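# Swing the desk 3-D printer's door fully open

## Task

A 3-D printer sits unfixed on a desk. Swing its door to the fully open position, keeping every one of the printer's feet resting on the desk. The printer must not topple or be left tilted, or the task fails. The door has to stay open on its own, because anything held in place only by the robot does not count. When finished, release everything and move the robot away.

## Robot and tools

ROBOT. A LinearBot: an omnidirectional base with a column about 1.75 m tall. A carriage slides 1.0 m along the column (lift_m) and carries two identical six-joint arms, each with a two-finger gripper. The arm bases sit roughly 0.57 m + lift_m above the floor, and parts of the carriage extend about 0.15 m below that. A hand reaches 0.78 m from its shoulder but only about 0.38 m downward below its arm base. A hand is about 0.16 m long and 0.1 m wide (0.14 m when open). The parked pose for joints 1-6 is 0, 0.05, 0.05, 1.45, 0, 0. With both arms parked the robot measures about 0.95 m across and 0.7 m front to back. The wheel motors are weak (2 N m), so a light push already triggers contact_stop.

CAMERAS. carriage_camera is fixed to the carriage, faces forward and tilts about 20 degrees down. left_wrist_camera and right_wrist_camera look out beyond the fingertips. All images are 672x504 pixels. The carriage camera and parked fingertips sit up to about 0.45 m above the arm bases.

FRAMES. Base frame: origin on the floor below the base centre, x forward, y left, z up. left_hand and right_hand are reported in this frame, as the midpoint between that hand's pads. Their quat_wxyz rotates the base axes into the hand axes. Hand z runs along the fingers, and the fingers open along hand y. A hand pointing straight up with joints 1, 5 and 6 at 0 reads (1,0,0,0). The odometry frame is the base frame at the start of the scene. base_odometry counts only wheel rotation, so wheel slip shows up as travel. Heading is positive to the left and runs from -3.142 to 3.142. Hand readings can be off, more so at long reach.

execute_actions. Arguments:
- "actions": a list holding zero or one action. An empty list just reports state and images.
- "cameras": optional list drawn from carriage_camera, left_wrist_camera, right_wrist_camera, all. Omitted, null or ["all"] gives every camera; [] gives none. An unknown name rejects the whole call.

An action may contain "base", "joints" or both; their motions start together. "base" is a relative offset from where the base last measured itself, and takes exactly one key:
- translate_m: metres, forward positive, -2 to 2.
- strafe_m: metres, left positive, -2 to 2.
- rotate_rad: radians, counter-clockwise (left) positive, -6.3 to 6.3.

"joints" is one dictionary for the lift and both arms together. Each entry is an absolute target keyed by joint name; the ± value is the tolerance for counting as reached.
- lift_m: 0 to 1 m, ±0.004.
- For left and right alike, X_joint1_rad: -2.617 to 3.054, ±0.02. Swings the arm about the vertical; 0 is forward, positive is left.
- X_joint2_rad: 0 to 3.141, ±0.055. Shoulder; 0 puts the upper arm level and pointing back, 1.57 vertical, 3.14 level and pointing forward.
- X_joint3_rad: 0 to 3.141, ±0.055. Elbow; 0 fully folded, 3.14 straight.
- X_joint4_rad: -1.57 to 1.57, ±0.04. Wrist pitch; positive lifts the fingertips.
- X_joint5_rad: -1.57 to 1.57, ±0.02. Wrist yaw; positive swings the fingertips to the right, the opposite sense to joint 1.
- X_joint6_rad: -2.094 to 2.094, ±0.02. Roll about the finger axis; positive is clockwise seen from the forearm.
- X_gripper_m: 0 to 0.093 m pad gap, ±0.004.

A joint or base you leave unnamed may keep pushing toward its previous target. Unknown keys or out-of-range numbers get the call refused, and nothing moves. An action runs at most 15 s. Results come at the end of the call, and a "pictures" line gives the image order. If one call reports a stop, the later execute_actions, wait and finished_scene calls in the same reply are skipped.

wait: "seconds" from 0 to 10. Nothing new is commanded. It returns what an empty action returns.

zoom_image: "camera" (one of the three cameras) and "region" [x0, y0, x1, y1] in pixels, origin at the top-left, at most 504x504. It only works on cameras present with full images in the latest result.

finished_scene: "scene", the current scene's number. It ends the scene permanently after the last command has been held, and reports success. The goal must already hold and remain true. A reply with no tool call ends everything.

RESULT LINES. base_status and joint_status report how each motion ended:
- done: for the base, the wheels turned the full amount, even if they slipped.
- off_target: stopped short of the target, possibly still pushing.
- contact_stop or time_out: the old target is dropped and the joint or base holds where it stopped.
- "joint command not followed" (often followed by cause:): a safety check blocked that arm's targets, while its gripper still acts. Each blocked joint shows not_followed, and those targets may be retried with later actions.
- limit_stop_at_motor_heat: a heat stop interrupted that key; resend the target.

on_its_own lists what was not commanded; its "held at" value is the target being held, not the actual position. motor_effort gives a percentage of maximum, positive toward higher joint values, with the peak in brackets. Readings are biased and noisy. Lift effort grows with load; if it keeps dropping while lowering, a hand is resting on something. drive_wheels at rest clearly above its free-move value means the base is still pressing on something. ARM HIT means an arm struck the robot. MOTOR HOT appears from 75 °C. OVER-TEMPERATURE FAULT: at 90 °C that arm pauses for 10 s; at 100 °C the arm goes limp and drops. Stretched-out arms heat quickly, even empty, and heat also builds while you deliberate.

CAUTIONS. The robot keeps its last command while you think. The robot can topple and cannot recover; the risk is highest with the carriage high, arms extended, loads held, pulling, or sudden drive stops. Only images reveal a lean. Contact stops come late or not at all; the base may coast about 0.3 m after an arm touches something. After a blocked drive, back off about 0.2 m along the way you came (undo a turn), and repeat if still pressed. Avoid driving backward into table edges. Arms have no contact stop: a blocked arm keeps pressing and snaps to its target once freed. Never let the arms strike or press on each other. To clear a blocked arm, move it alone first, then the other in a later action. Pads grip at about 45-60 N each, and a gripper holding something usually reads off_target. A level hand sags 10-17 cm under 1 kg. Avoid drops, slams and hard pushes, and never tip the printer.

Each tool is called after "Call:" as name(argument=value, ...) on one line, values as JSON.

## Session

Call:
execute_actions(actions=[], cameras=["carriage_camera"])

Scene clock: 0.00 s.
base_odometry: x=+0.000 y=+0.000 heading=+0.000 (m, m, rad; odometry frame)
base_status: not commanded
joint_positions: lift_m=+0.297 left_joint1_rad=+0.026 left_joint2_rad=+0.050 left_joint3_rad=+0.053 left_joint4_rad=+1.396 left_joint5_rad=+0.032 left_joint6_rad=+0.021 left_gripper_m=+0.095 right_joint1_rad=-0.031 right_joint2_rad=+0.031 right_joint3_rad=+0.040 right_joint4_rad=+1.468 right_joint5_rad=+0.004 right_joint6_rad=-0.034 right_gripper_m=+0.094
joint_status: not commanded
motor_effort: lift_m=+17 drive_wheels=+2 (%)
left_hand: x=+0.3079 y=+0.3256 z=+1.2760 quat_wxyz=(+0.996, +0.016, +0.086, +0.022) (m; base frame)
right_hand: x=+0.2881 y=-0.3314 z=+1.2751 quat_wxyz=(+0.998, +0.002, +0.047, -0.032) (m; base frame)
pictures: carriage_camera
Images, in order (width x height): carriage_camera 672x504.

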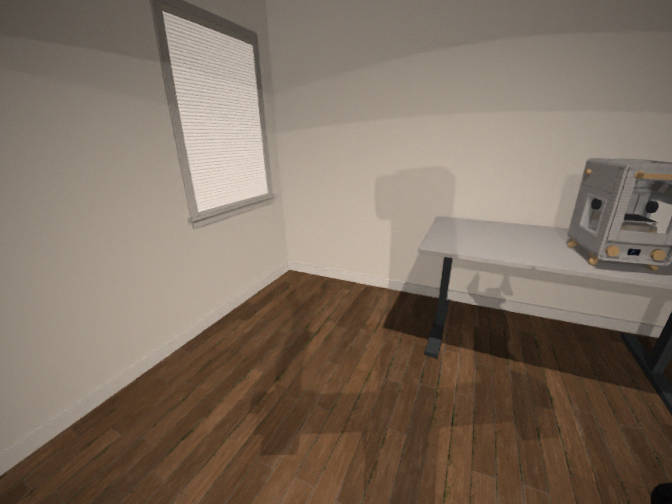

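Call:
execute_actions(actions=[{"base":{"rotate_rad":-0.4},"joints":{"right_joint2_rad":1.57,"right_joint3_rad":1.2,"right_joint4_rad":0.3,"right_joint6_rad":1.57,"right_gripper_m":0.045,"lift_m":0.26}}], cameras=[])

Call:
execute_actions(actions=[{"base":{"strafe_m":-0.6}}], cameras=["carriage_camera"])

Scene clock: 5.27 s.
base_odometry: x=+0.000 y=+0.000 heading=-0.399 (m, m, rad; odometry frame)
base_status: done
joint_positions: lift_m=+0.260 left_joint1_rad=+0.026 left_joint2_rad=+0.050 left_joint3_rad=+0.053 left_joint4_rad=+1.397 left_joint5_rad=+0.032 left_joint6_rad=+0.021 left_gripper_m=+0.095 right_joint1_rad=-0.031 right_joint2_rad=+1.574 right_joint3_rad=+1.168 right_joint4_rad=+0.291 right_joint5_rad=+0.004 right_joint6_rad=+1.562 right_gripper_m=+0.045
joint_status: all done
motor_effort: lift_m=+16(16) drive_wheels=+15(35) (%)
left_hand: x=+0.3076 y=+0.3256 z=+1.2389 quat_wxyz=(+0.996, +0.016, +0.085, +0.022) (m; base frame)
right_hand: x=+0.7781 y=-0.3465 z=+1.1168 quat_wxyz=(+0.481, +0.535, +0.521, +0.460) (m; base frame)
pictures: none
No camera images: the call's "cameras" was empty. Leave "cameras" out to get every camera's image.

Scene clock: 8.77 s.
base_odometry: x=-0.234 y=-0.552 heading=-0.401 (m, m, rad; odometry frame)
base_status: done
joint_positions: lift_m=+0.260 left_joint1_rad=+0.026 left_joint2_rad=+0.050 left_joint3_rad=+0.053 left_joint4_rad=+1.397 left_joint5_rad=+0.032 left_joint6_rad=+0.021 left_gripper_m=+0.095 right_joint1_rad=-0.031 right_joint2_rad=+1.574 right_joint3_rad=+1.168 right_joint4_rad=+0.291 right_joint5_rad=+0.004 right_joint6_rad=+1.562 right_gripper_m=+0.045
joint_status: not commanded
motor_effort: lift_m=+16(16) drive_wheels=-17(48) (%)
left_hand: x=+0.3076 y=+0.3256 z=+1.2389 quat_wxyz=(+0.996, +0.016, +0.085, +0.022) (m; base frame)
right_hand: x=+0.7781 y=-0.3464 z=+1.1168 quat_wxyz=(+0.481, +0.535, +0.521, +0.460) (m; base frame)
pictures: carriage_camera
Images, in order (width x height): carriage_camera 672x504.

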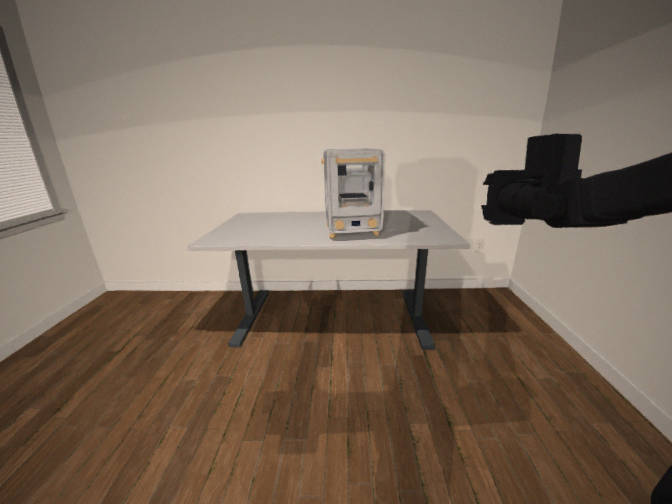

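Call:
execute_actions(actions=[{"base":{"strafe_m":0.22}}], cameras=[])

Call:
execute_actions(actions=[{"base":{"translate_m":0.36}}], cameras=["carriage_camera","right_wrist_camera"])

Scene clock: 14.10 s.
base_odometry: x=-0.148 y=-0.350 heading=-0.403 (m, m, rad; odometry frame)
base_status: done
joint_positions: lift_m=+0.260 left_joint1_rad=+0.026 left_joint2_rad=+0.050 left_joint3_rad=+0.053 left_joint4_rad=+1.396 left_joint5_rad=+0.032 left_joint6_rad=+0.021 left_gripper_m=+0.095 right_joint1_rad=-0.030 right_joint2_rad=+1.574 right_joint3_rad=+1.168 right_joint4_rad=+0.292 right_joint5_rad=+0.004 right_joint6_rad=+1.562 right_gripper_m=+0.045
joint_status: not commanded
motor_effort: lift_m=+16(16) drive_wheels=-18(49) (%)
left_hand: x=+0.3079 y=+0.3255 z=+1.2388 quat_wxyz=(+0.996, +0.016, +0.086, +0.022) (m; base frame)
right_hand: x=+0.7781 y=-0.3461 z=+1.1171 quat_wxyz=(+0.481, +0.534, +0.521, +0.460) (m; base frame)
pictures: none
No camera images: the call's "cameras" was empty. Leave "cameras" out to get every camera's image.

Scene clock: 16.90 s.
base_odometry: x=+0.183 y=-0.490 heading=-0.401 (m, m, rad; odometry frame)
base_status: done
joint_positions: lift_m=+0.260 left_joint1_rad=+0.026 left_joint2_rad=+0.050 left_joint3_rad=+0.053 left_joint4_rad=+1.396 left_joint5_rad=+0.032 left_joint6_rad=+0.021 left_gripper_m=+0.095 right_joint1_rad=-0.032 right_joint2_rad=+1.574 right_joint3_rad=+1.168 right_joint4_rad=+0.295 right_joint5_rad=+0.005 right_joint6_rad=+1.562 right_gripper_m=+0.045
joint_status: not commanded
motor_effort: lift_m=+16(16) drive_wheels=-14(36) (%)
left_hand: x=+0.3080 y=+0.3255 z=+1.2388 quat_wxyz=(+0.996, +0.016, +0.086, +0.022) (m; base frame)
right_hand: x=+0.7781 y=-0.3470 z=+1.1177 quat_wxyz=(+0.482, +0.534, +0.520, +0.460) (m; base frame)
pictures: carriage_camera, right_wrist_camera
Images, in order (width x height): carriage_camera 672x504, right_wrist_camera 672x504.

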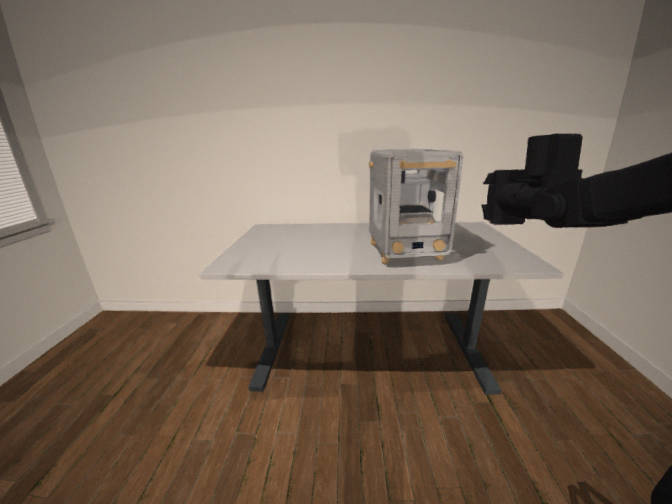

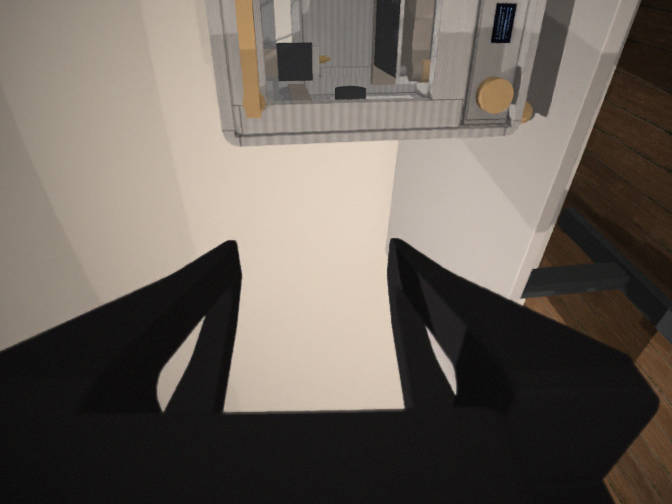

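Call:
execute_actions(actions=[{"base":{"translate_m":0.13},"joints":{"lift_m":0.33}}], cameras=["carriage_camera","right_wrist_camera"])

Scene clock: 21.43 s.
base_odometry: x=+0.303 y=-0.540 heading=-0.400 (m, m, rad; odometry frame)
base_status: done
joint_positions: lift_m=+0.330 left_joint1_rad=+0.026 left_joint2_rad=+0.050 left_joint3_rad=+0.053 left_joint4_rad=+1.396 left_joint5_rad=+0.032 left_joint6_rad=+0.021 left_gripper_m=+0.095 right_joint1_rad=-0.032 right_joint2_rad=+1.571 right_joint3_rad=+1.183 right_joint4_rad=+0.301 right_joint5_rad=+0.005 right_joint6_rad=+1.562 right_gripper_m=+0.045
joint_status: all done
motor_effort: lift_m=+17(22) drive_wheels=-12(37) (%)
left_hand: x=+0.3078 y=+0.3255 z=+1.3087 quat_wxyz=(+0.996, +0.016, +0.086, +0.022) (m; base frame)
right_hand: x=+0.7787 y=-0.3470 z=+1.1977 quat_wxyz=(+0.488, +0.528, +0.514, +0.467) (m; base frame)
pictures: carriage_camera, right_wrist_camera
Images, in order (width x height): carriage_camera 672x504, right_wrist_camera 672x504.

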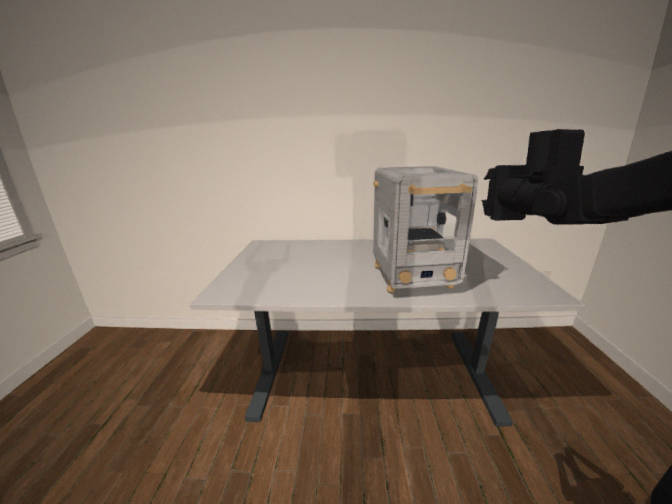

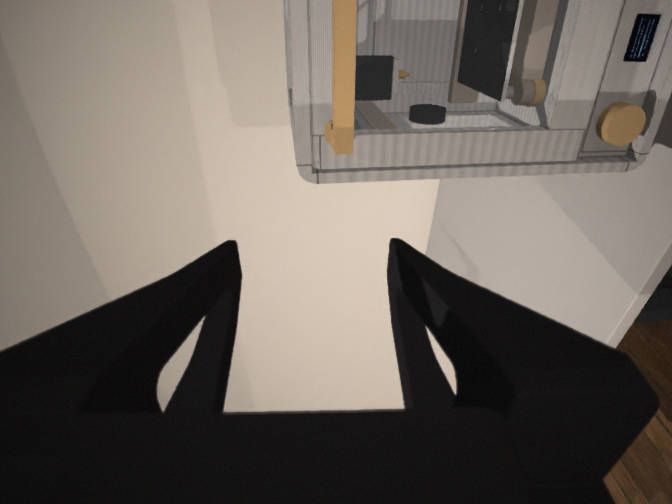

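Call:
execute_actions(actions=[{"base":{"strafe_m":-0.06},"joints":{"lift_m":0.322}}], cameras=[])

Call:
execute_actions(actions=[{"base":{"translate_m":0.08}}], cameras=["carriage_camera","right_wrist_camera"])

Scene clock: 27.70 s.
base_odometry: x=+0.280 y=-0.596 heading=-0.399 (m, m, rad; odometry frame)
base_status: done
joint_positions: lift_m=+0.322 left_joint1_rad=+0.026 left_joint2_rad=+0.050 left_joint3_rad=+0.053 left_joint4_rad=+1.397 left_joint5_rad=+0.032 left_joint6_rad=+0.021 left_gripper_m=+0.095 right_joint1_rad=-0.031 right_joint2_rad=+1.573 right_joint3_rad=+1.183 right_joint4_rad=+0.296 right_joint5_rad=+0.004 right_joint6_rad=+1.562 right_gripper_m=+0.045
joint_status: all done
motor_effort: lift_m=+16(16) drive_wheels=+1(39) (%)
left_hand: x=+0.3077 y=+0.3256 z=+1.3009 quat_wxyz=(+0.996, +0.016, +0.085, +0.022) (m; base frame)
right_hand: x=+0.7790 y=-0.3467 z=+1.1878 quat_wxyz=(+0.486, +0.530, +0.516, +0.465) (m; base frame)
pictures: none
No camera images: the call's "cameras" was empty. Leave "cameras" out to get every camera's image.

Scene clock: 29.23 s.
base_odometry: x=+0.354 y=-0.627 heading=-0.401 (m, m, rad; odometry frame)
base_status: done
joint_positions: lift_m=+0.322 left_joint1_rad=+0.026 left_joint2_rad=+0.050 left_joint3_rad=+0.053 left_joint4_rad=+1.396 left_joint5_rad=+0.032 left_joint6_rad=+0.021 left_gripper_m=+0.095 right_joint1_rad=-0.031 right_joint2_rad=+1.573 right_joint3_rad=+1.183 right_joint4_rad=+0.296 right_joint5_rad=+0.004 right_joint6_rad=+1.562 right_gripper_m=+0.045
joint_status: not commanded
motor_effort: lift_m=+16(16) drive_wheels=-13(35) (%)
left_hand: x=+0.3079 y=+0.3256 z=+1.3009 quat_wxyz=(+0.996, +0.016, +0.086, +0.022) (m; base frame)
right_hand: x=+0.7790 y=-0.3467 z=+1.1879 quat_wxyz=(+0.486, +0.530, +0.516, +0.465) (m; base frame)
pictures: carriage_camera, right_wrist_camera
Images, in order (width x height): carriage_camera 672x504, right_wrist_camera 672x504.

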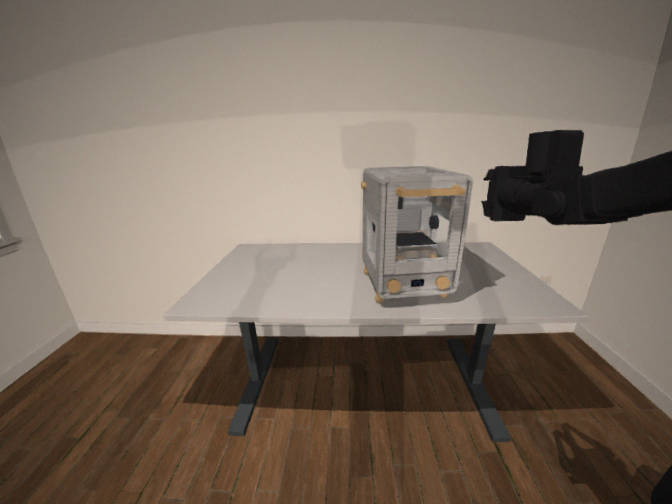

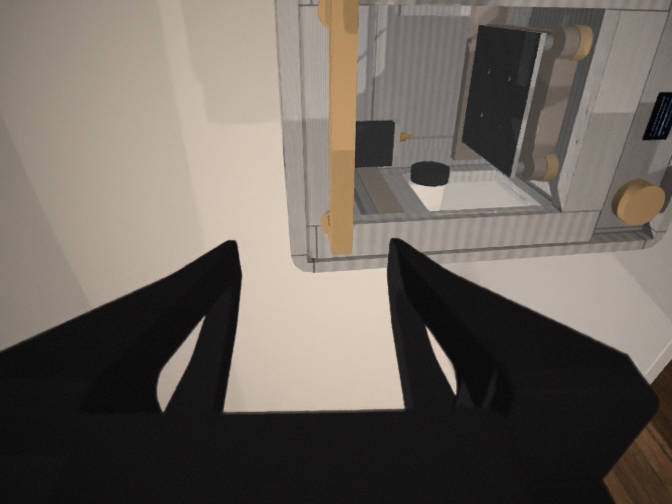

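Call:
execute_actions(actions=[{"base":{"strafe_m":-0.03},"joints":{"lift_m":0.312}}], cameras=[])

Call:
execute_actions(actions=[{"base":{"translate_m":0.08}}], cameras=["carriage_camera","right_wrist_camera"])

Scene clock: 32.63 s.
base_odometry: x=+0.343 y=-0.655 heading=-0.400 (m, m, rad; odometry frame)
base_status: done
joint_positions: lift_m=+0.312 left_joint1_rad=+0.026 left_joint2_rad=+0.050 left_joint3_rad=+0.053 left_joint4_rad=+1.396 left_joint5_rad=+0.032 left_joint6_rad=+0.021 left_gripper_m=+0.095 right_joint1_rad=-0.031 right_joint2_rad=+1.573 right_joint3_rad=+1.183 right_joint4_rad=+0.294 right_joint5_rad=+0.003 right_joint6_rad=+1.562 right_gripper_m=+0.045
joint_status: all done
motor_effort: lift_m=+16(16) drive_wheels=-8(31) (%)
left_hand: x=+0.3079 y=+0.3256 z=+1.2908 quat_wxyz=(+0.996, +0.016, +0.086, +0.022) (m; base frame)
right_hand: x=+0.7790 y=-0.3466 z=+1.1771 quat_wxyz=(+0.486, +0.530, +0.517, +0.465) (m; base frame)
pictures: none
No camera images: the call's "cameras" was empty. Leave "cameras" out to get every camera's image.

Scene clock: 34.17 s.
base_odometry: x=+0.416 y=-0.687 heading=-0.401 (m, m, rad; odometry frame)
base_status: done
joint_positions: lift_m=+0.312 left_joint1_rad=+0.026 left_joint2_rad=+0.050 left_joint3_rad=+0.053 left_joint4_rad=+1.396 left_joint5_rad=+0.032 left_joint6_rad=+0.021 left_gripper_m=+0.095 right_joint1_rad=-0.031 right_joint2_rad=+1.573 right_joint3_rad=+1.183 right_joint4_rad=+0.295 right_joint5_rad=+0.004 right_joint6_rad=+1.562 right_gripper_m=+0.045
joint_status: not commanded
motor_effort: lift_m=+16(16) drive_wheels=-13(35) (%)
left_hand: x=+0.3080 y=+0.3256 z=+1.2908 quat_wxyz=(+0.996, +0.016, +0.086, +0.022) (m; base frame)
right_hand: x=+0.7791 y=-0.3466 z=+1.1772 quat_wxyz=(+0.486, +0.530, +0.517, +0.465) (m; base frame)
pictures: carriage_camera, right_wrist_camera
Images, in order (width x height): carriage_camera 672x504, right_wrist_camera 672x504.

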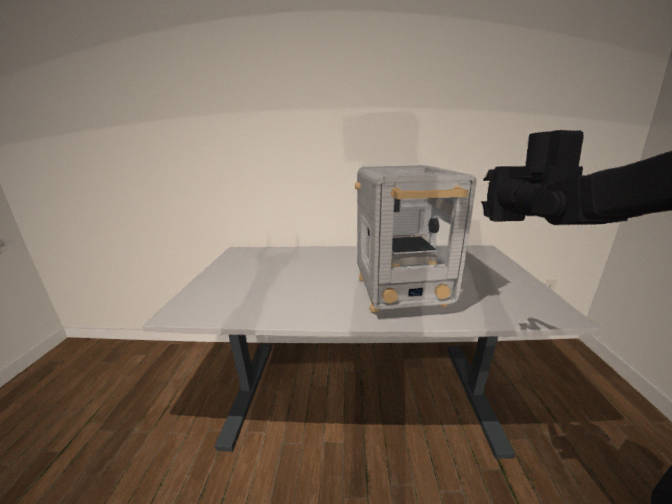

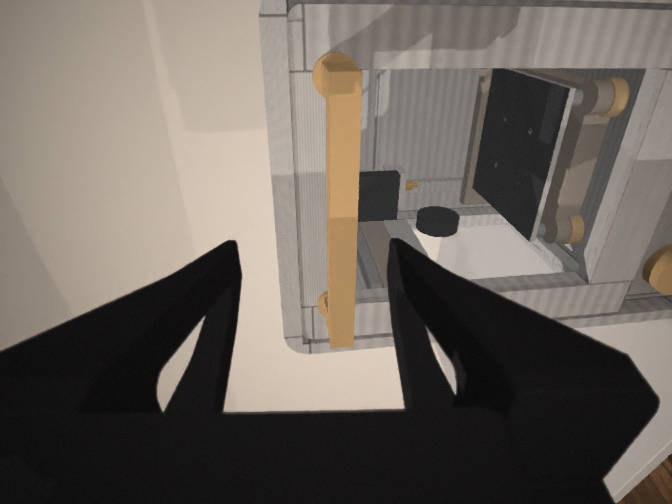

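Call:
execute_actions(actions=[{"base":{"translate_m":0.08},"joints":{"lift_m":0.3}}], cameras=["carriage_camera","right_wrist_camera"])

Scene clock: 39.17 s.
base_odometry: x=+0.490 y=-0.718 heading=-0.402 (m, m, rad; odometry frame)
base_status: done
joint_positions: lift_m=+0.300 left_joint1_rad=+0.026 left_joint2_rad=+0.050 left_joint3_rad=+0.053 left_joint4_rad=+1.396 left_joint5_rad=+0.032 left_joint6_rad=+0.021 left_gripper_m=+0.095 right_joint1_rad=-0.031 right_joint2_rad=+1.571 right_joint3_rad=+1.183 right_joint4_rad=+0.295 right_joint5_rad=+0.004 right_joint6_rad=+1.562 right_gripper_m=+0.045
joint_status: all done
motor_effort: lift_m=+16(17) drive_wheels=-14(42) (%)
left_hand: x=+0.3080 y=+0.3256 z=+1.2788 quat_wxyz=(+0.996, +0.016, +0.086, +0.022) (m; base frame)
right_hand: x=+0.7786 y=-0.3466 z=+1.1665 quat_wxyz=(+0.486, +0.530, +0.516, +0.466) (m; base frame)
pictures: carriage_camera, right_wrist_camera
Images, in order (width x height): carriage_camera 672x504, right_wrist_camera 672x504.

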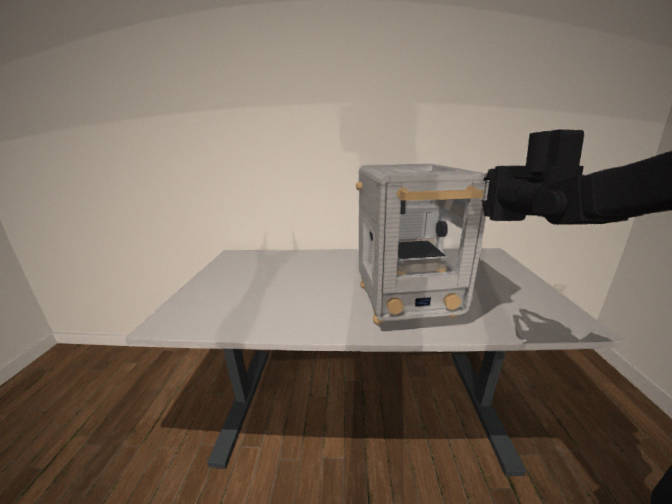

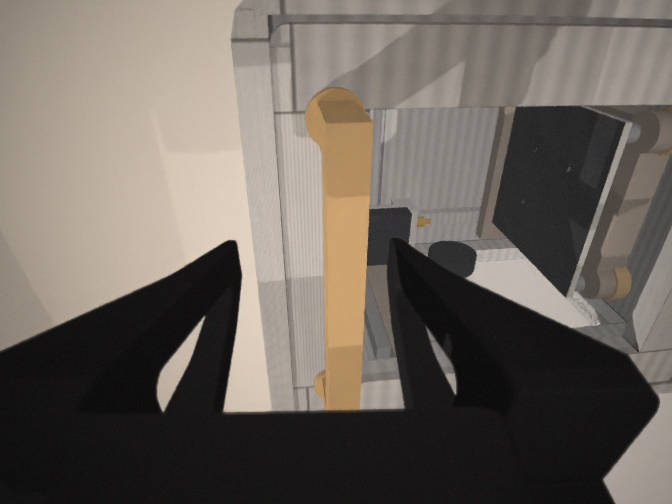

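Call:
execute_actions(actions=[{"base":{"translate_m":0.055},"joints":{"lift_m":0.29}}], cameras=["right_wrist_camera"])

Call:
execute_actions(actions=[{"joints":{"right_gripper_m":0}}], cameras=["right_wrist_camera"])

Scene clock: 46.27 s.
base_odometry: x=+0.540 y=-0.740 heading=-0.404 (m, m, rad; odometry frame)
base_status: done
joint_positions: lift_m=+0.290 left_joint1_rad=+0.026 left_joint2_rad=+0.050 left_joint3_rad=+0.053 left_joint4_rad=+1.396 left_joint5_rad=+0.032 left_joint6_rad=+0.021 left_gripper_m=+0.095 right_joint1_rad=-0.031 right_joint2_rad=+1.570 right_joint3_rad=+1.183 right_joint4_rad=+0.295 right_joint5_rad=+0.004 right_joint6_rad=+1.562 right_gripper_m=+0.045
joint_status: all done
motor_effort: lift_m=+16(16) drive_wheels=-11(43) (%)
left_hand: x=+0.3078 y=+0.3256 z=+1.2688 quat_wxyz=(+0.996, +0.016, +0.086, +0.022) (m; base frame)
right_hand: x=+0.7784 y=-0.3466 z=+1.1568 quat_wxyz=(+0.487, +0.529, +0.516, +0.466) (m; base frame)
pictures: right_wrist_camera
Images, in order (width x height): right_wrist_camera 672x504.

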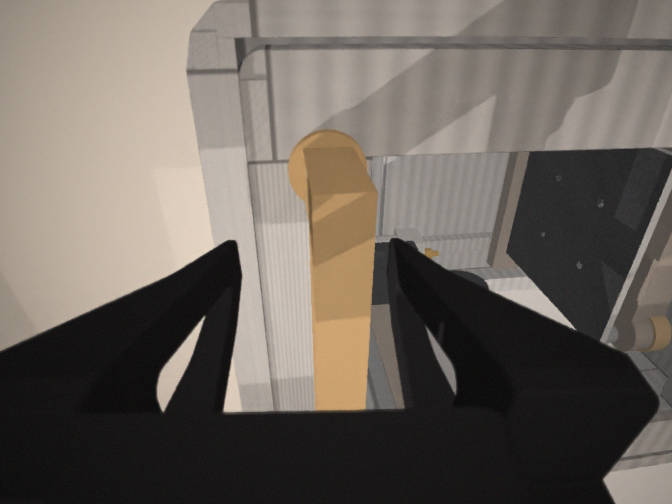

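Scene clock: 46.87 s.
base_odometry: x=+0.540 y=-0.740 heading=-0.404 (m, m, rad; odometry frame)
base_status: not commanded
joint_positions: lift_m=+0.290 left_joint1_rad=+0.026 left_joint2_rad=+0.050 left_joint3_rad=+0.053 left_joint4_rad=+1.396 left_joint5_rad=+0.032 left_joint6_rad=+0.021 left_gripper_m=+0.095 right_joint1_rad=-0.031 right_joint2_rad=+1.573 right_joint3_rad=+1.183 right_joint4_rad=+0.266 right_joint5_rad=+0.003 right_joint6_rad=+1.563 right_gripper_m=+0.016
joint_status: right_gripper_m off_target (ended at +0.016, target +0.000)
motor_effort: lift_m=+16(16) drive_wheels=-11(11) (%)
left_hand: x=+0.3078 y=+0.3256 z=+1.2688 quat_wxyz=(+0.996, +0.016, +0.086, +0.022) (m; base frame)
right_hand: x=+0.7781 y=-0.3465 z=+1.1487 quat_wxyz=(+0.478, +0.537, +0.523, +0.458) (m; base frame)
pictures: right_wrist_camera
Images, in order (width x height): right_wrist_camera 672x504.

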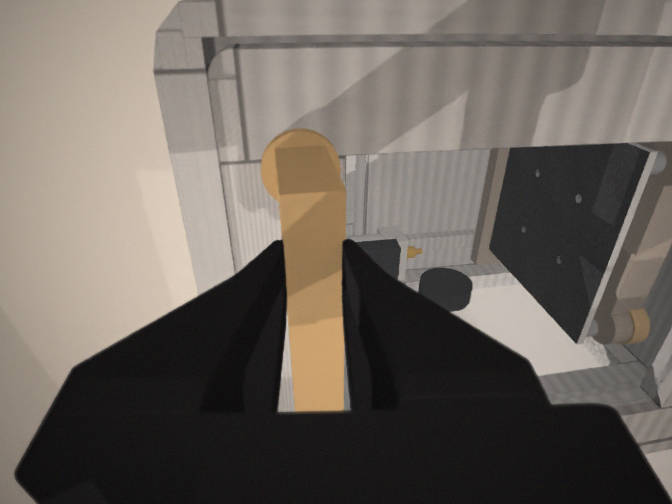

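Call:
execute_actions(actions=[{"base":{"translate_m":0.018},"joints":{"right_gripper_m":0.04,"lift_m":0.282}}], cameras=["right_wrist_camera"])

Call:
execute_actions(actions=[{"joints":{"right_gripper_m":0}}], cameras=[])

Call:
execute_actions(actions=[{"base":{"translate_m":-0.05},"joints":{"lift_m":0.272}}], cameras=["carriage_camera","right_wrist_camera"])

Scene clock: 50.03 s.
base_odometry: x=+0.557 y=-0.748 heading=-0.404 (m, m, rad; odometry frame)
base_status: done
joint_positions: lift_m=+0.282 left_joint1_rad=+0.026 left_joint2_rad=+0.050 left_joint3_rad=+0.053 left_joint4_rad=+1.396 left_joint5_rad=+0.032 left_joint6_rad=+0.021 left_gripper_m=+0.095 right_joint1_rad=-0.031 right_joint2_rad=+1.571 right_joint3_rad=+1.183 right_joint4_rad=+0.291 right_joint5_rad=+0.001 right_joint6_rad=+1.563 right_gripper_m=+0.040
joint_status: all done
motor_effort: lift_m=+16(16) drive_wheels=-13(43) (%)
left_hand: x=+0.3080 y=+0.3256 z=+1.2609 quat_wxyz=(+0.996, +0.016, +0.086, +0.022) (m; base frame)
right_hand: x=+0.7785 y=-0.3462 z=+1.1476 quat_wxyz=(+0.485, +0.530, +0.517, +0.465) (m; base frame)
pictures: right_wrist_camera
Images, in order (width x height): right_wrist_camera 672x504.

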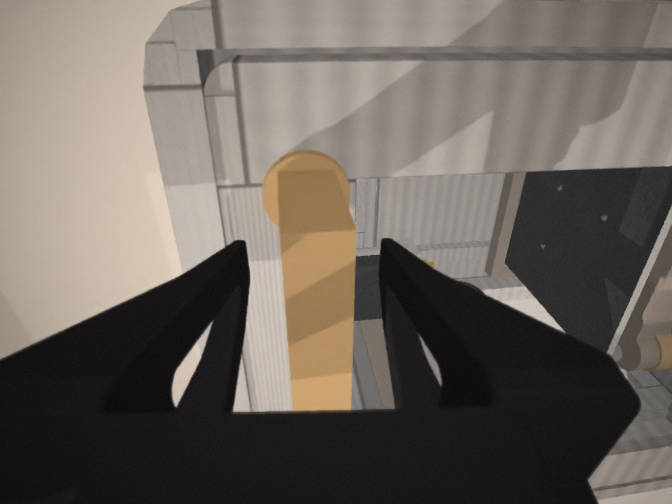

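Scene clock: 50.60 s.
base_odometry: x=+0.557 y=-0.748 heading=-0.404 (m, m, rad; odometry frame)
base_status: not commanded
joint_positions: lift_m=+0.282 left_joint1_rad=+0.026 left_joint2_rad=+0.050 left_joint3_rad=+0.053 left_joint4_rad=+1.396 left_joint5_rad=+0.032 left_joint6_rad=+0.021 left_gripper_m=+0.095 right_joint1_rad=-0.031 right_joint2_rad=+1.571 right_joint3_rad=+1.183 right_joint4_rad=+0.292 right_joint5_rad=+0.001 right_joint6_rad=+1.561 right_gripper_m=+0.018
joint_status: right_gripper_m off_target (ended at +0.018, target +0.000)
motor_effort: lift_m=+16(16) drive_wheels=-12(13) (%)
left_hand: x=+0.3080 y=+0.3256 z=+1.2609 quat_wxyz=(+0.996, +0.016, +0.086, +0.022) (m; base frame)
right_hand: x=+0.7786 y=-0.3461 z=+1.1475 quat_wxyz=(+0.485, +0.530, +0.518, +0.465) (m; base frame)
pictures: none
No camera images: the call's "cameras" was empty. Leave "cameras" out to get every camera's image.

Scene clock: 51.90 s.
base_odometry: x=+0.511 y=-0.728 heading=-0.403 (m, m, rad; odometry frame)
base_status: done
joint_positions: lift_m=+0.272 left_joint1_rad=+0.026 left_joint2_rad=+0.050 left_joint3_rad=+0.053 left_joint4_rad=+1.394 left_joint5_rad=+0.032 left_joint6_rad=+0.021 left_gripper_m=+0.095 right_joint1_rad=-0.031 right_joint2_rad=+1.594 right_joint3_rad=+1.191 right_joint4_rad=+0.328 right_joint5_rad=+0.017 right_joint6_rad=+1.559 right_gripper_m=+0.020
joint_status: all done
motor_effort: lift_m=+16(16) drive_wheels=-13(44) (%)
left_hand: x=+0.3083 y=+0.3256 z=+1.2508 quat_wxyz=(+0.996, +0.016, +0.087, +0.022) (m; base frame)
right_hand: x=+0.7843 y=-0.3491 z=+1.1392 quat_wxyz=(+0.495, +0.528, +0.509, +0.466) (m; base frame)
pictures: carriage_camera, right_wrist_camera
Images, in order (width x height): carriage_camera 672x504, right_wrist_camera 672x504.

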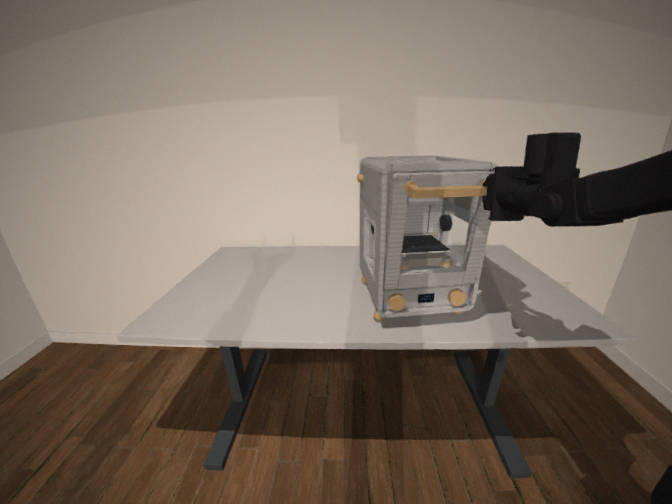

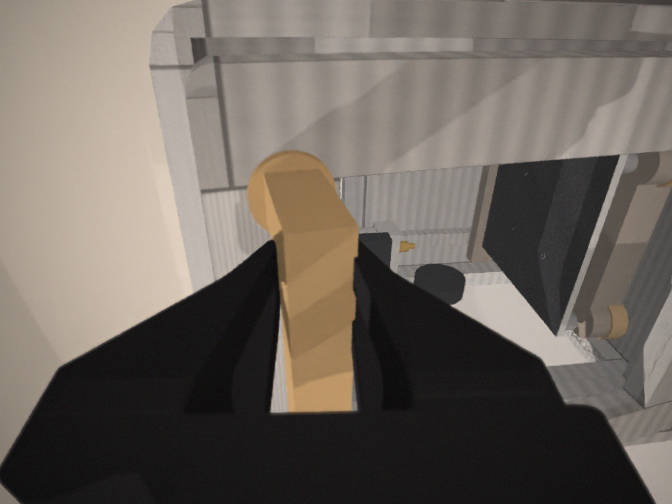

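Call:
execute_actions(actions=[{"base":{"translate_m":-0.06},"joints":{"lift_m":0.212,"right_joint4_rad":0.45,"right_joint1_rad":-0.05}}], cameras=["carriage_camera","right_wrist_camera"])

Scene clock: 55.03 s.
base_odometry: x=+0.456 y=-0.705 heading=-0.403 (m, m, rad; odometry frame)
base_status: done
joint_positions: lift_m=+0.212 left_joint1_rad=+0.026 left_joint2_rad=+0.050 left_joint3_rad=+0.053 left_joint4_rad=+1.395 left_joint5_rad=+0.032 left_joint6_rad=+0.021 left_gripper_m=+0.095 right_joint1_rad=-0.043 right_joint2_rad=+1.594 right_joint3_rad=+1.191 right_joint4_rad=+0.472 right_joint5_rad=+0.014 right_joint6_rad=+1.565 right_gripper_m=+0.021
joint_status: all done
motor_effort: lift_m=+16(16) drive_wheels=-22(48) (%)
left_hand: x=+0.3081 y=+0.3256 z=+1.1908 quat_wxyz=(+0.996, +0.016, +0.086, +0.022) (m; base frame)
right_hand: x=+0.7842 y=-0.3546 z=+1.1146 quat_wxyz=(+0.533, +0.495, +0.470, +0.501) (m; base frame)
pictures: carriage_camera, right_wrist_camera
Images, in order (width x height): carriage_camera 672x504, right_wrist_camera 672x504.

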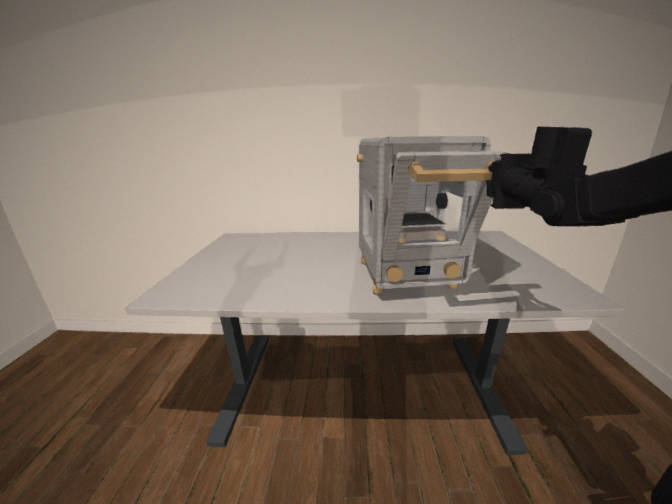

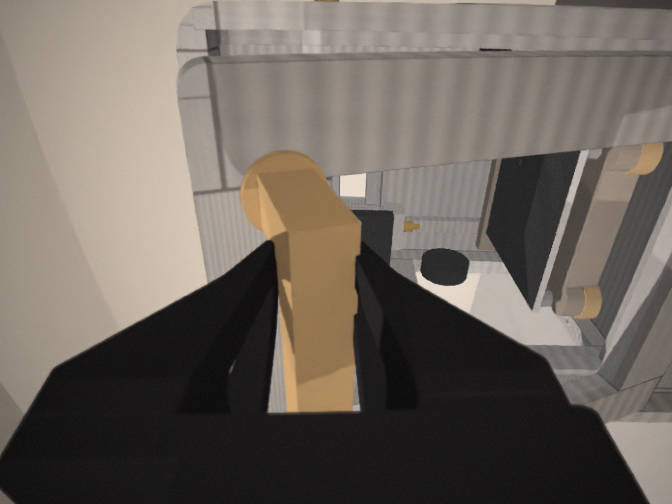

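Call:
execute_actions(actions=[{"base":{"translate_m":-0.055},"joints":{"lift_m":0.1,"right_joint4_rad":0.75,"right_joint1_rad":-0.06}}], cameras=["carriage_camera"])

Call:
execute_actions(actions=[{"base":{"translate_m":-0.04},"joints":{"lift_m":0.035,"right_joint4_rad":0.8,"right_joint1_rad":-0.07}}], cameras=["carriage_camera","right_wrist_camera"])

Scene clock: 59.00 s.
base_odometry: x=+0.406 y=-0.684 heading=-0.403 (m, m, rad; odometry frame)
base_status: done
joint_positions: lift_m=+0.100 left_joint1_rad=+0.026 left_joint2_rad=+0.050 left_joint3_rad=+0.053 left_joint4_rad=+1.396 left_joint5_rad=+0.032 left_joint6_rad=+0.021 left_gripper_m=+0.095 right_joint1_rad=-0.052 right_joint2_rad=+1.599 right_joint3_rad=+1.191 right_joint4_rad=+0.744 right_joint5_rad=+0.018 right_joint6_rad=+1.573 right_gripper_m=+0.021
joint_status: all done
motor_effort: lift_m=+17(17) drive_wheels=-6(34) (%)
left_hand: x=+0.3080 y=+0.3256 z=+1.0787 quat_wxyz=(+0.996, +0.016, +0.086, +0.022) (m; base frame)
right_hand: x=+0.7720 y=-0.3594 z=+1.0652 quat_wxyz=(+0.594, +0.425, +0.393, +0.558) (m; base frame)
pictures: carriage_camera
Images, in order (width x height): carriage_camera 672x504.

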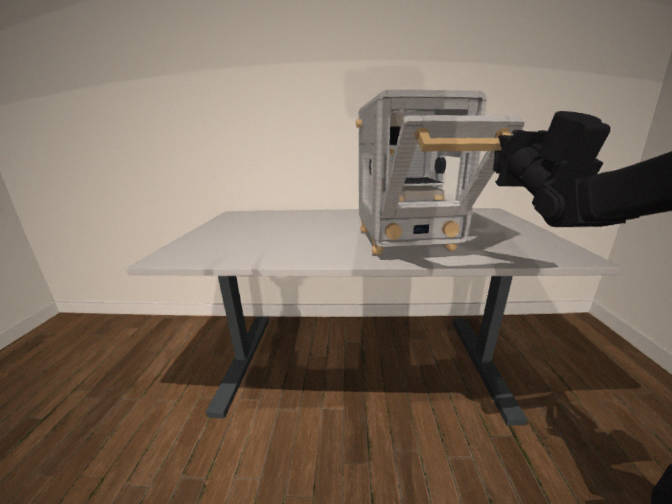

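Scene clock: 60.20 s.
base_odometry: x=+0.369 y=-0.668 heading=-0.403 (m, m, rad; odometry frame)
base_status: done
joint_positions: lift_m=+0.035 left_joint1_rad=+0.026 left_joint2_rad=+0.050 left_joint3_rad=+0.053 left_joint4_rad=+1.396 left_joint5_rad=+0.032 left_joint6_rad=+0.021 left_gripper_m=+0.095 right_joint1_rad=-0.059 right_joint2_rad=+1.598 right_joint3_rad=+1.191 right_joint4_rad=+0.783 right_joint5_rad=+0.011 right_joint6_rad=+1.571 right_gripper_m=+0.024
joint_status: all done
motor_effort: lift_m=+16(17) drive_wheels=+2(38) (%)
left_hand: x=+0.3080 y=+0.3255 z=+1.0138 quat_wxyz=(+0.996, +0.016, +0.086, +0.022) (m; base frame)
right_hand: x=+0.7682 y=-0.3615 z=+1.0098 quat_wxyz=(+0.603, +0.412, +0.383, +0.565) (m; base frame)
pictures: carriage_camera, right_wrist_camera
Images, in order (width x height): carriage_camera 672x504, right_wrist_camera 672x504.

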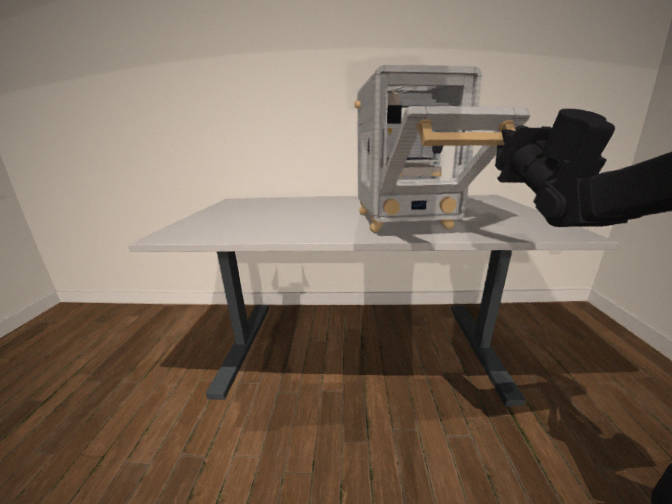

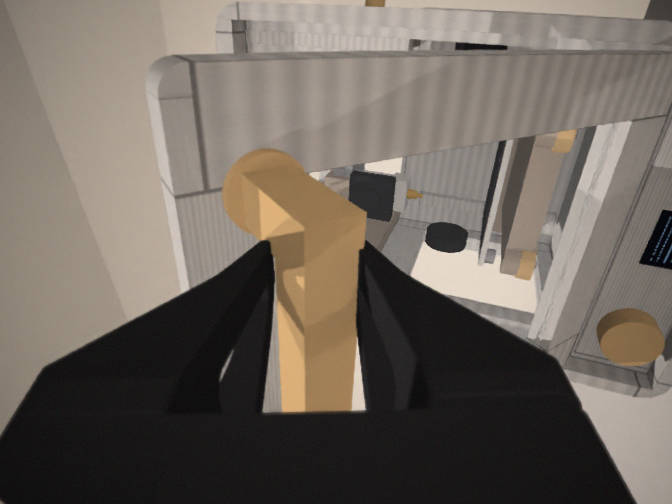

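Call:
execute_actions(actions=[{"joints":{"right_gripper_m":0.045}}], cameras=[])

Call:
execute_actions(actions=[{"base":{"translate_m":-0.3},"joints":{"lift_m":0.0}}], cameras=["carriage_camera"])

Call:
execute_actions(actions=[{"base":{"translate_m":-0.15},"joints":{"right_joint2_rad":0.05,"right_joint3_rad":0.05,"right_joint4_rad":1.45,"right_joint6_rad":0}}], cameras=["carriage_camera"])

Call:
zoom_image(camera="carriage_camera", region=[310,60,490,240])

Scene clock: 64.87 s.
base_odometry: x=+0.369 y=-0.668 heading=-0.403 (m, m, rad; odometry frame)
base_status: not commanded
joint_positions: lift_m=+0.035 left_joint1_rad=+0.026 left_joint2_rad=+0.050 left_joint3_rad=+0.053 left_joint4_rad=+1.396 left_joint5_rad=+0.032 left_joint6_rad=+0.021 left_gripper_m=+0.095 right_joint1_rad=-0.059 right_joint2_rad=+1.595 right_joint3_rad=+1.191 right_joint4_rad=+0.755 right_joint5_rad=+0.010 right_joint6_rad=+1.571 right_gripper_m=+0.045
joint_status: all done
motor_effort: lift_m=+16(16) drive_wheels=+1(1) (%)
left_hand: x=+0.3080 y=+0.3255 z=+1.0138 quat_wxyz=(+0.996, +0.016, +0.086, +0.022) (m; base frame)
right_hand: x=+0.7698 y=-0.3617 z=+1.0047 quat_wxyz=(+0.598, +0.420, +0.390, +0.560) (m; base frame)
pictures: none
No camera images: the call's "cameras" was empty. Leave "cameras" out to get every camera's image.

Scene clock: 67.47 s.
base_odometry: x=+0.093 y=-0.551 heading=-0.403 (m, m, rad; odometry frame)
base_status: done
joint_positions: lift_m=+0.000 left_joint1_rad=+0.026 left_joint2_rad=+0.050 left_joint3_rad=+0.053 left_joint4_rad=+1.395 left_joint5_rad=+0.032 left_joint6_rad=+0.021 left_gripper_m=+0.095 right_joint1_rad=-0.061 right_joint2_rad=+1.579 right_joint3_rad=+1.191 right_joint4_rad=+0.791 right_joint5_rad=+0.002 right_joint6_rad=+1.571 right_gripper_m=+0.045
joint_status: all done
motor_effort: lift_m=+16(16) drive_wheels=-5(36) (%)
left_hand: x=+0.3081 y=+0.3255 z=+0.9788 quat_wxyz=(+0.996, +0.016, +0.086, +0.022) (m; base frame)
right_hand: x=+0.7616 y=-0.3605 z=+0.9855 quat_wxyz=(+0.608, +0.402, +0.377, +0.571) (m; base frame)
pictures: carriage_camera
Images, in order (width x height): carriage_camera 672x504.

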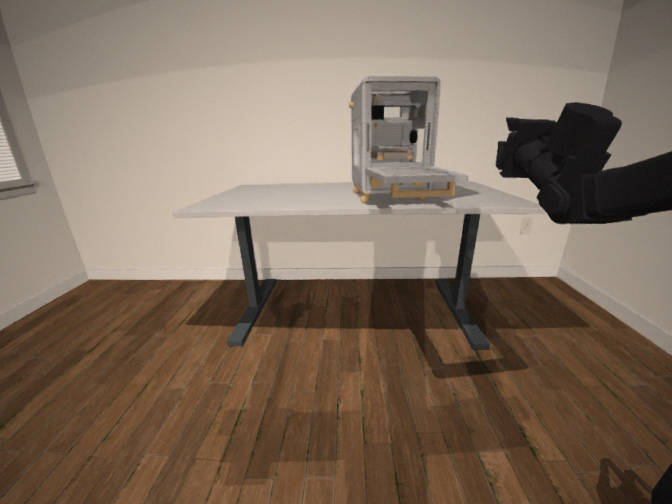

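Scene clock: 69.40 s.
base_odometry: x=-0.046 y=-0.492 heading=-0.404 (m, m, rad; odometry frame)
base_status: done
joint_positions: lift_m=+0.000 left_joint1_rad=+0.026 left_joint2_rad=+0.050 left_joint3_rad=+0.053 left_joint4_rad=+1.395 left_joint5_rad=+0.032 left_joint6_rad=+0.021 left_gripper_m=+0.095 right_joint1_rad=-0.061 right_joint2_rad=+0.056 right_joint3_rad=+0.071 right_joint4_rad=+1.460 right_joint5_rad=+0.002 right_joint6_rad=+0.009 right_gripper_m=+0.045
joint_status: all done
motor_effort: lift_m=+16(16) drive_wheels=-6(40) (%)
left_hand: x=+0.3081 y=+0.3255 z=+0.9788 quat_wxyz=(+0.996, +0.016, +0.086, +0.022) (m; base frame)
right_hand: x=+0.2886 y=-0.3318 z=+0.9859 quat_wxyz=(+0.998, +0.003, +0.048, -0.026) (m; base frame)
pictures: carriage_camera
Images, in order (width x height): carriage_camera 672x504.

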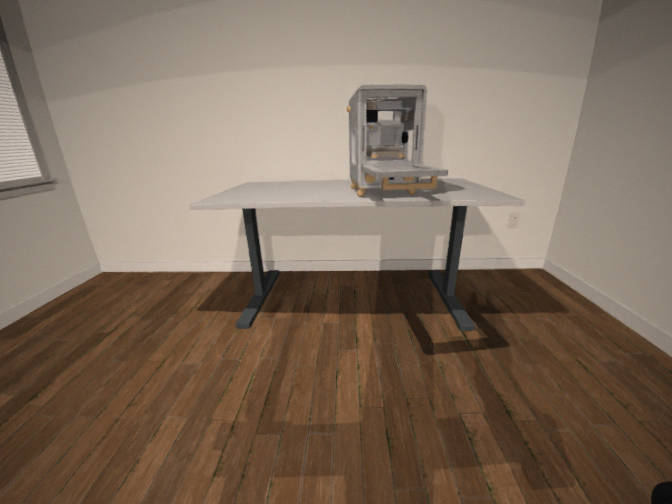

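Region (310, 60, 490, 240) of carriage_camera's 672x504 image, scaled by 2.800, with more detail than that image has.

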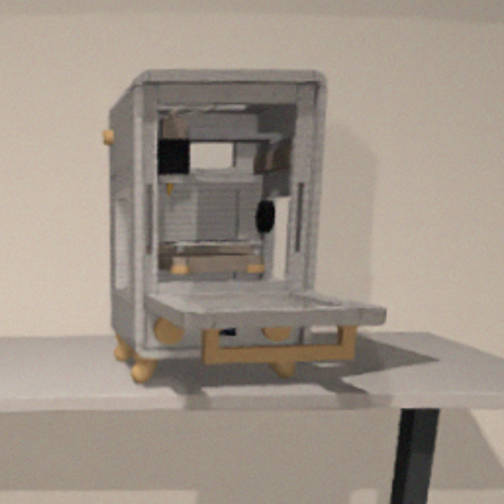

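Call:
finished_scene(scene=2)

The scene is finished: the task was done.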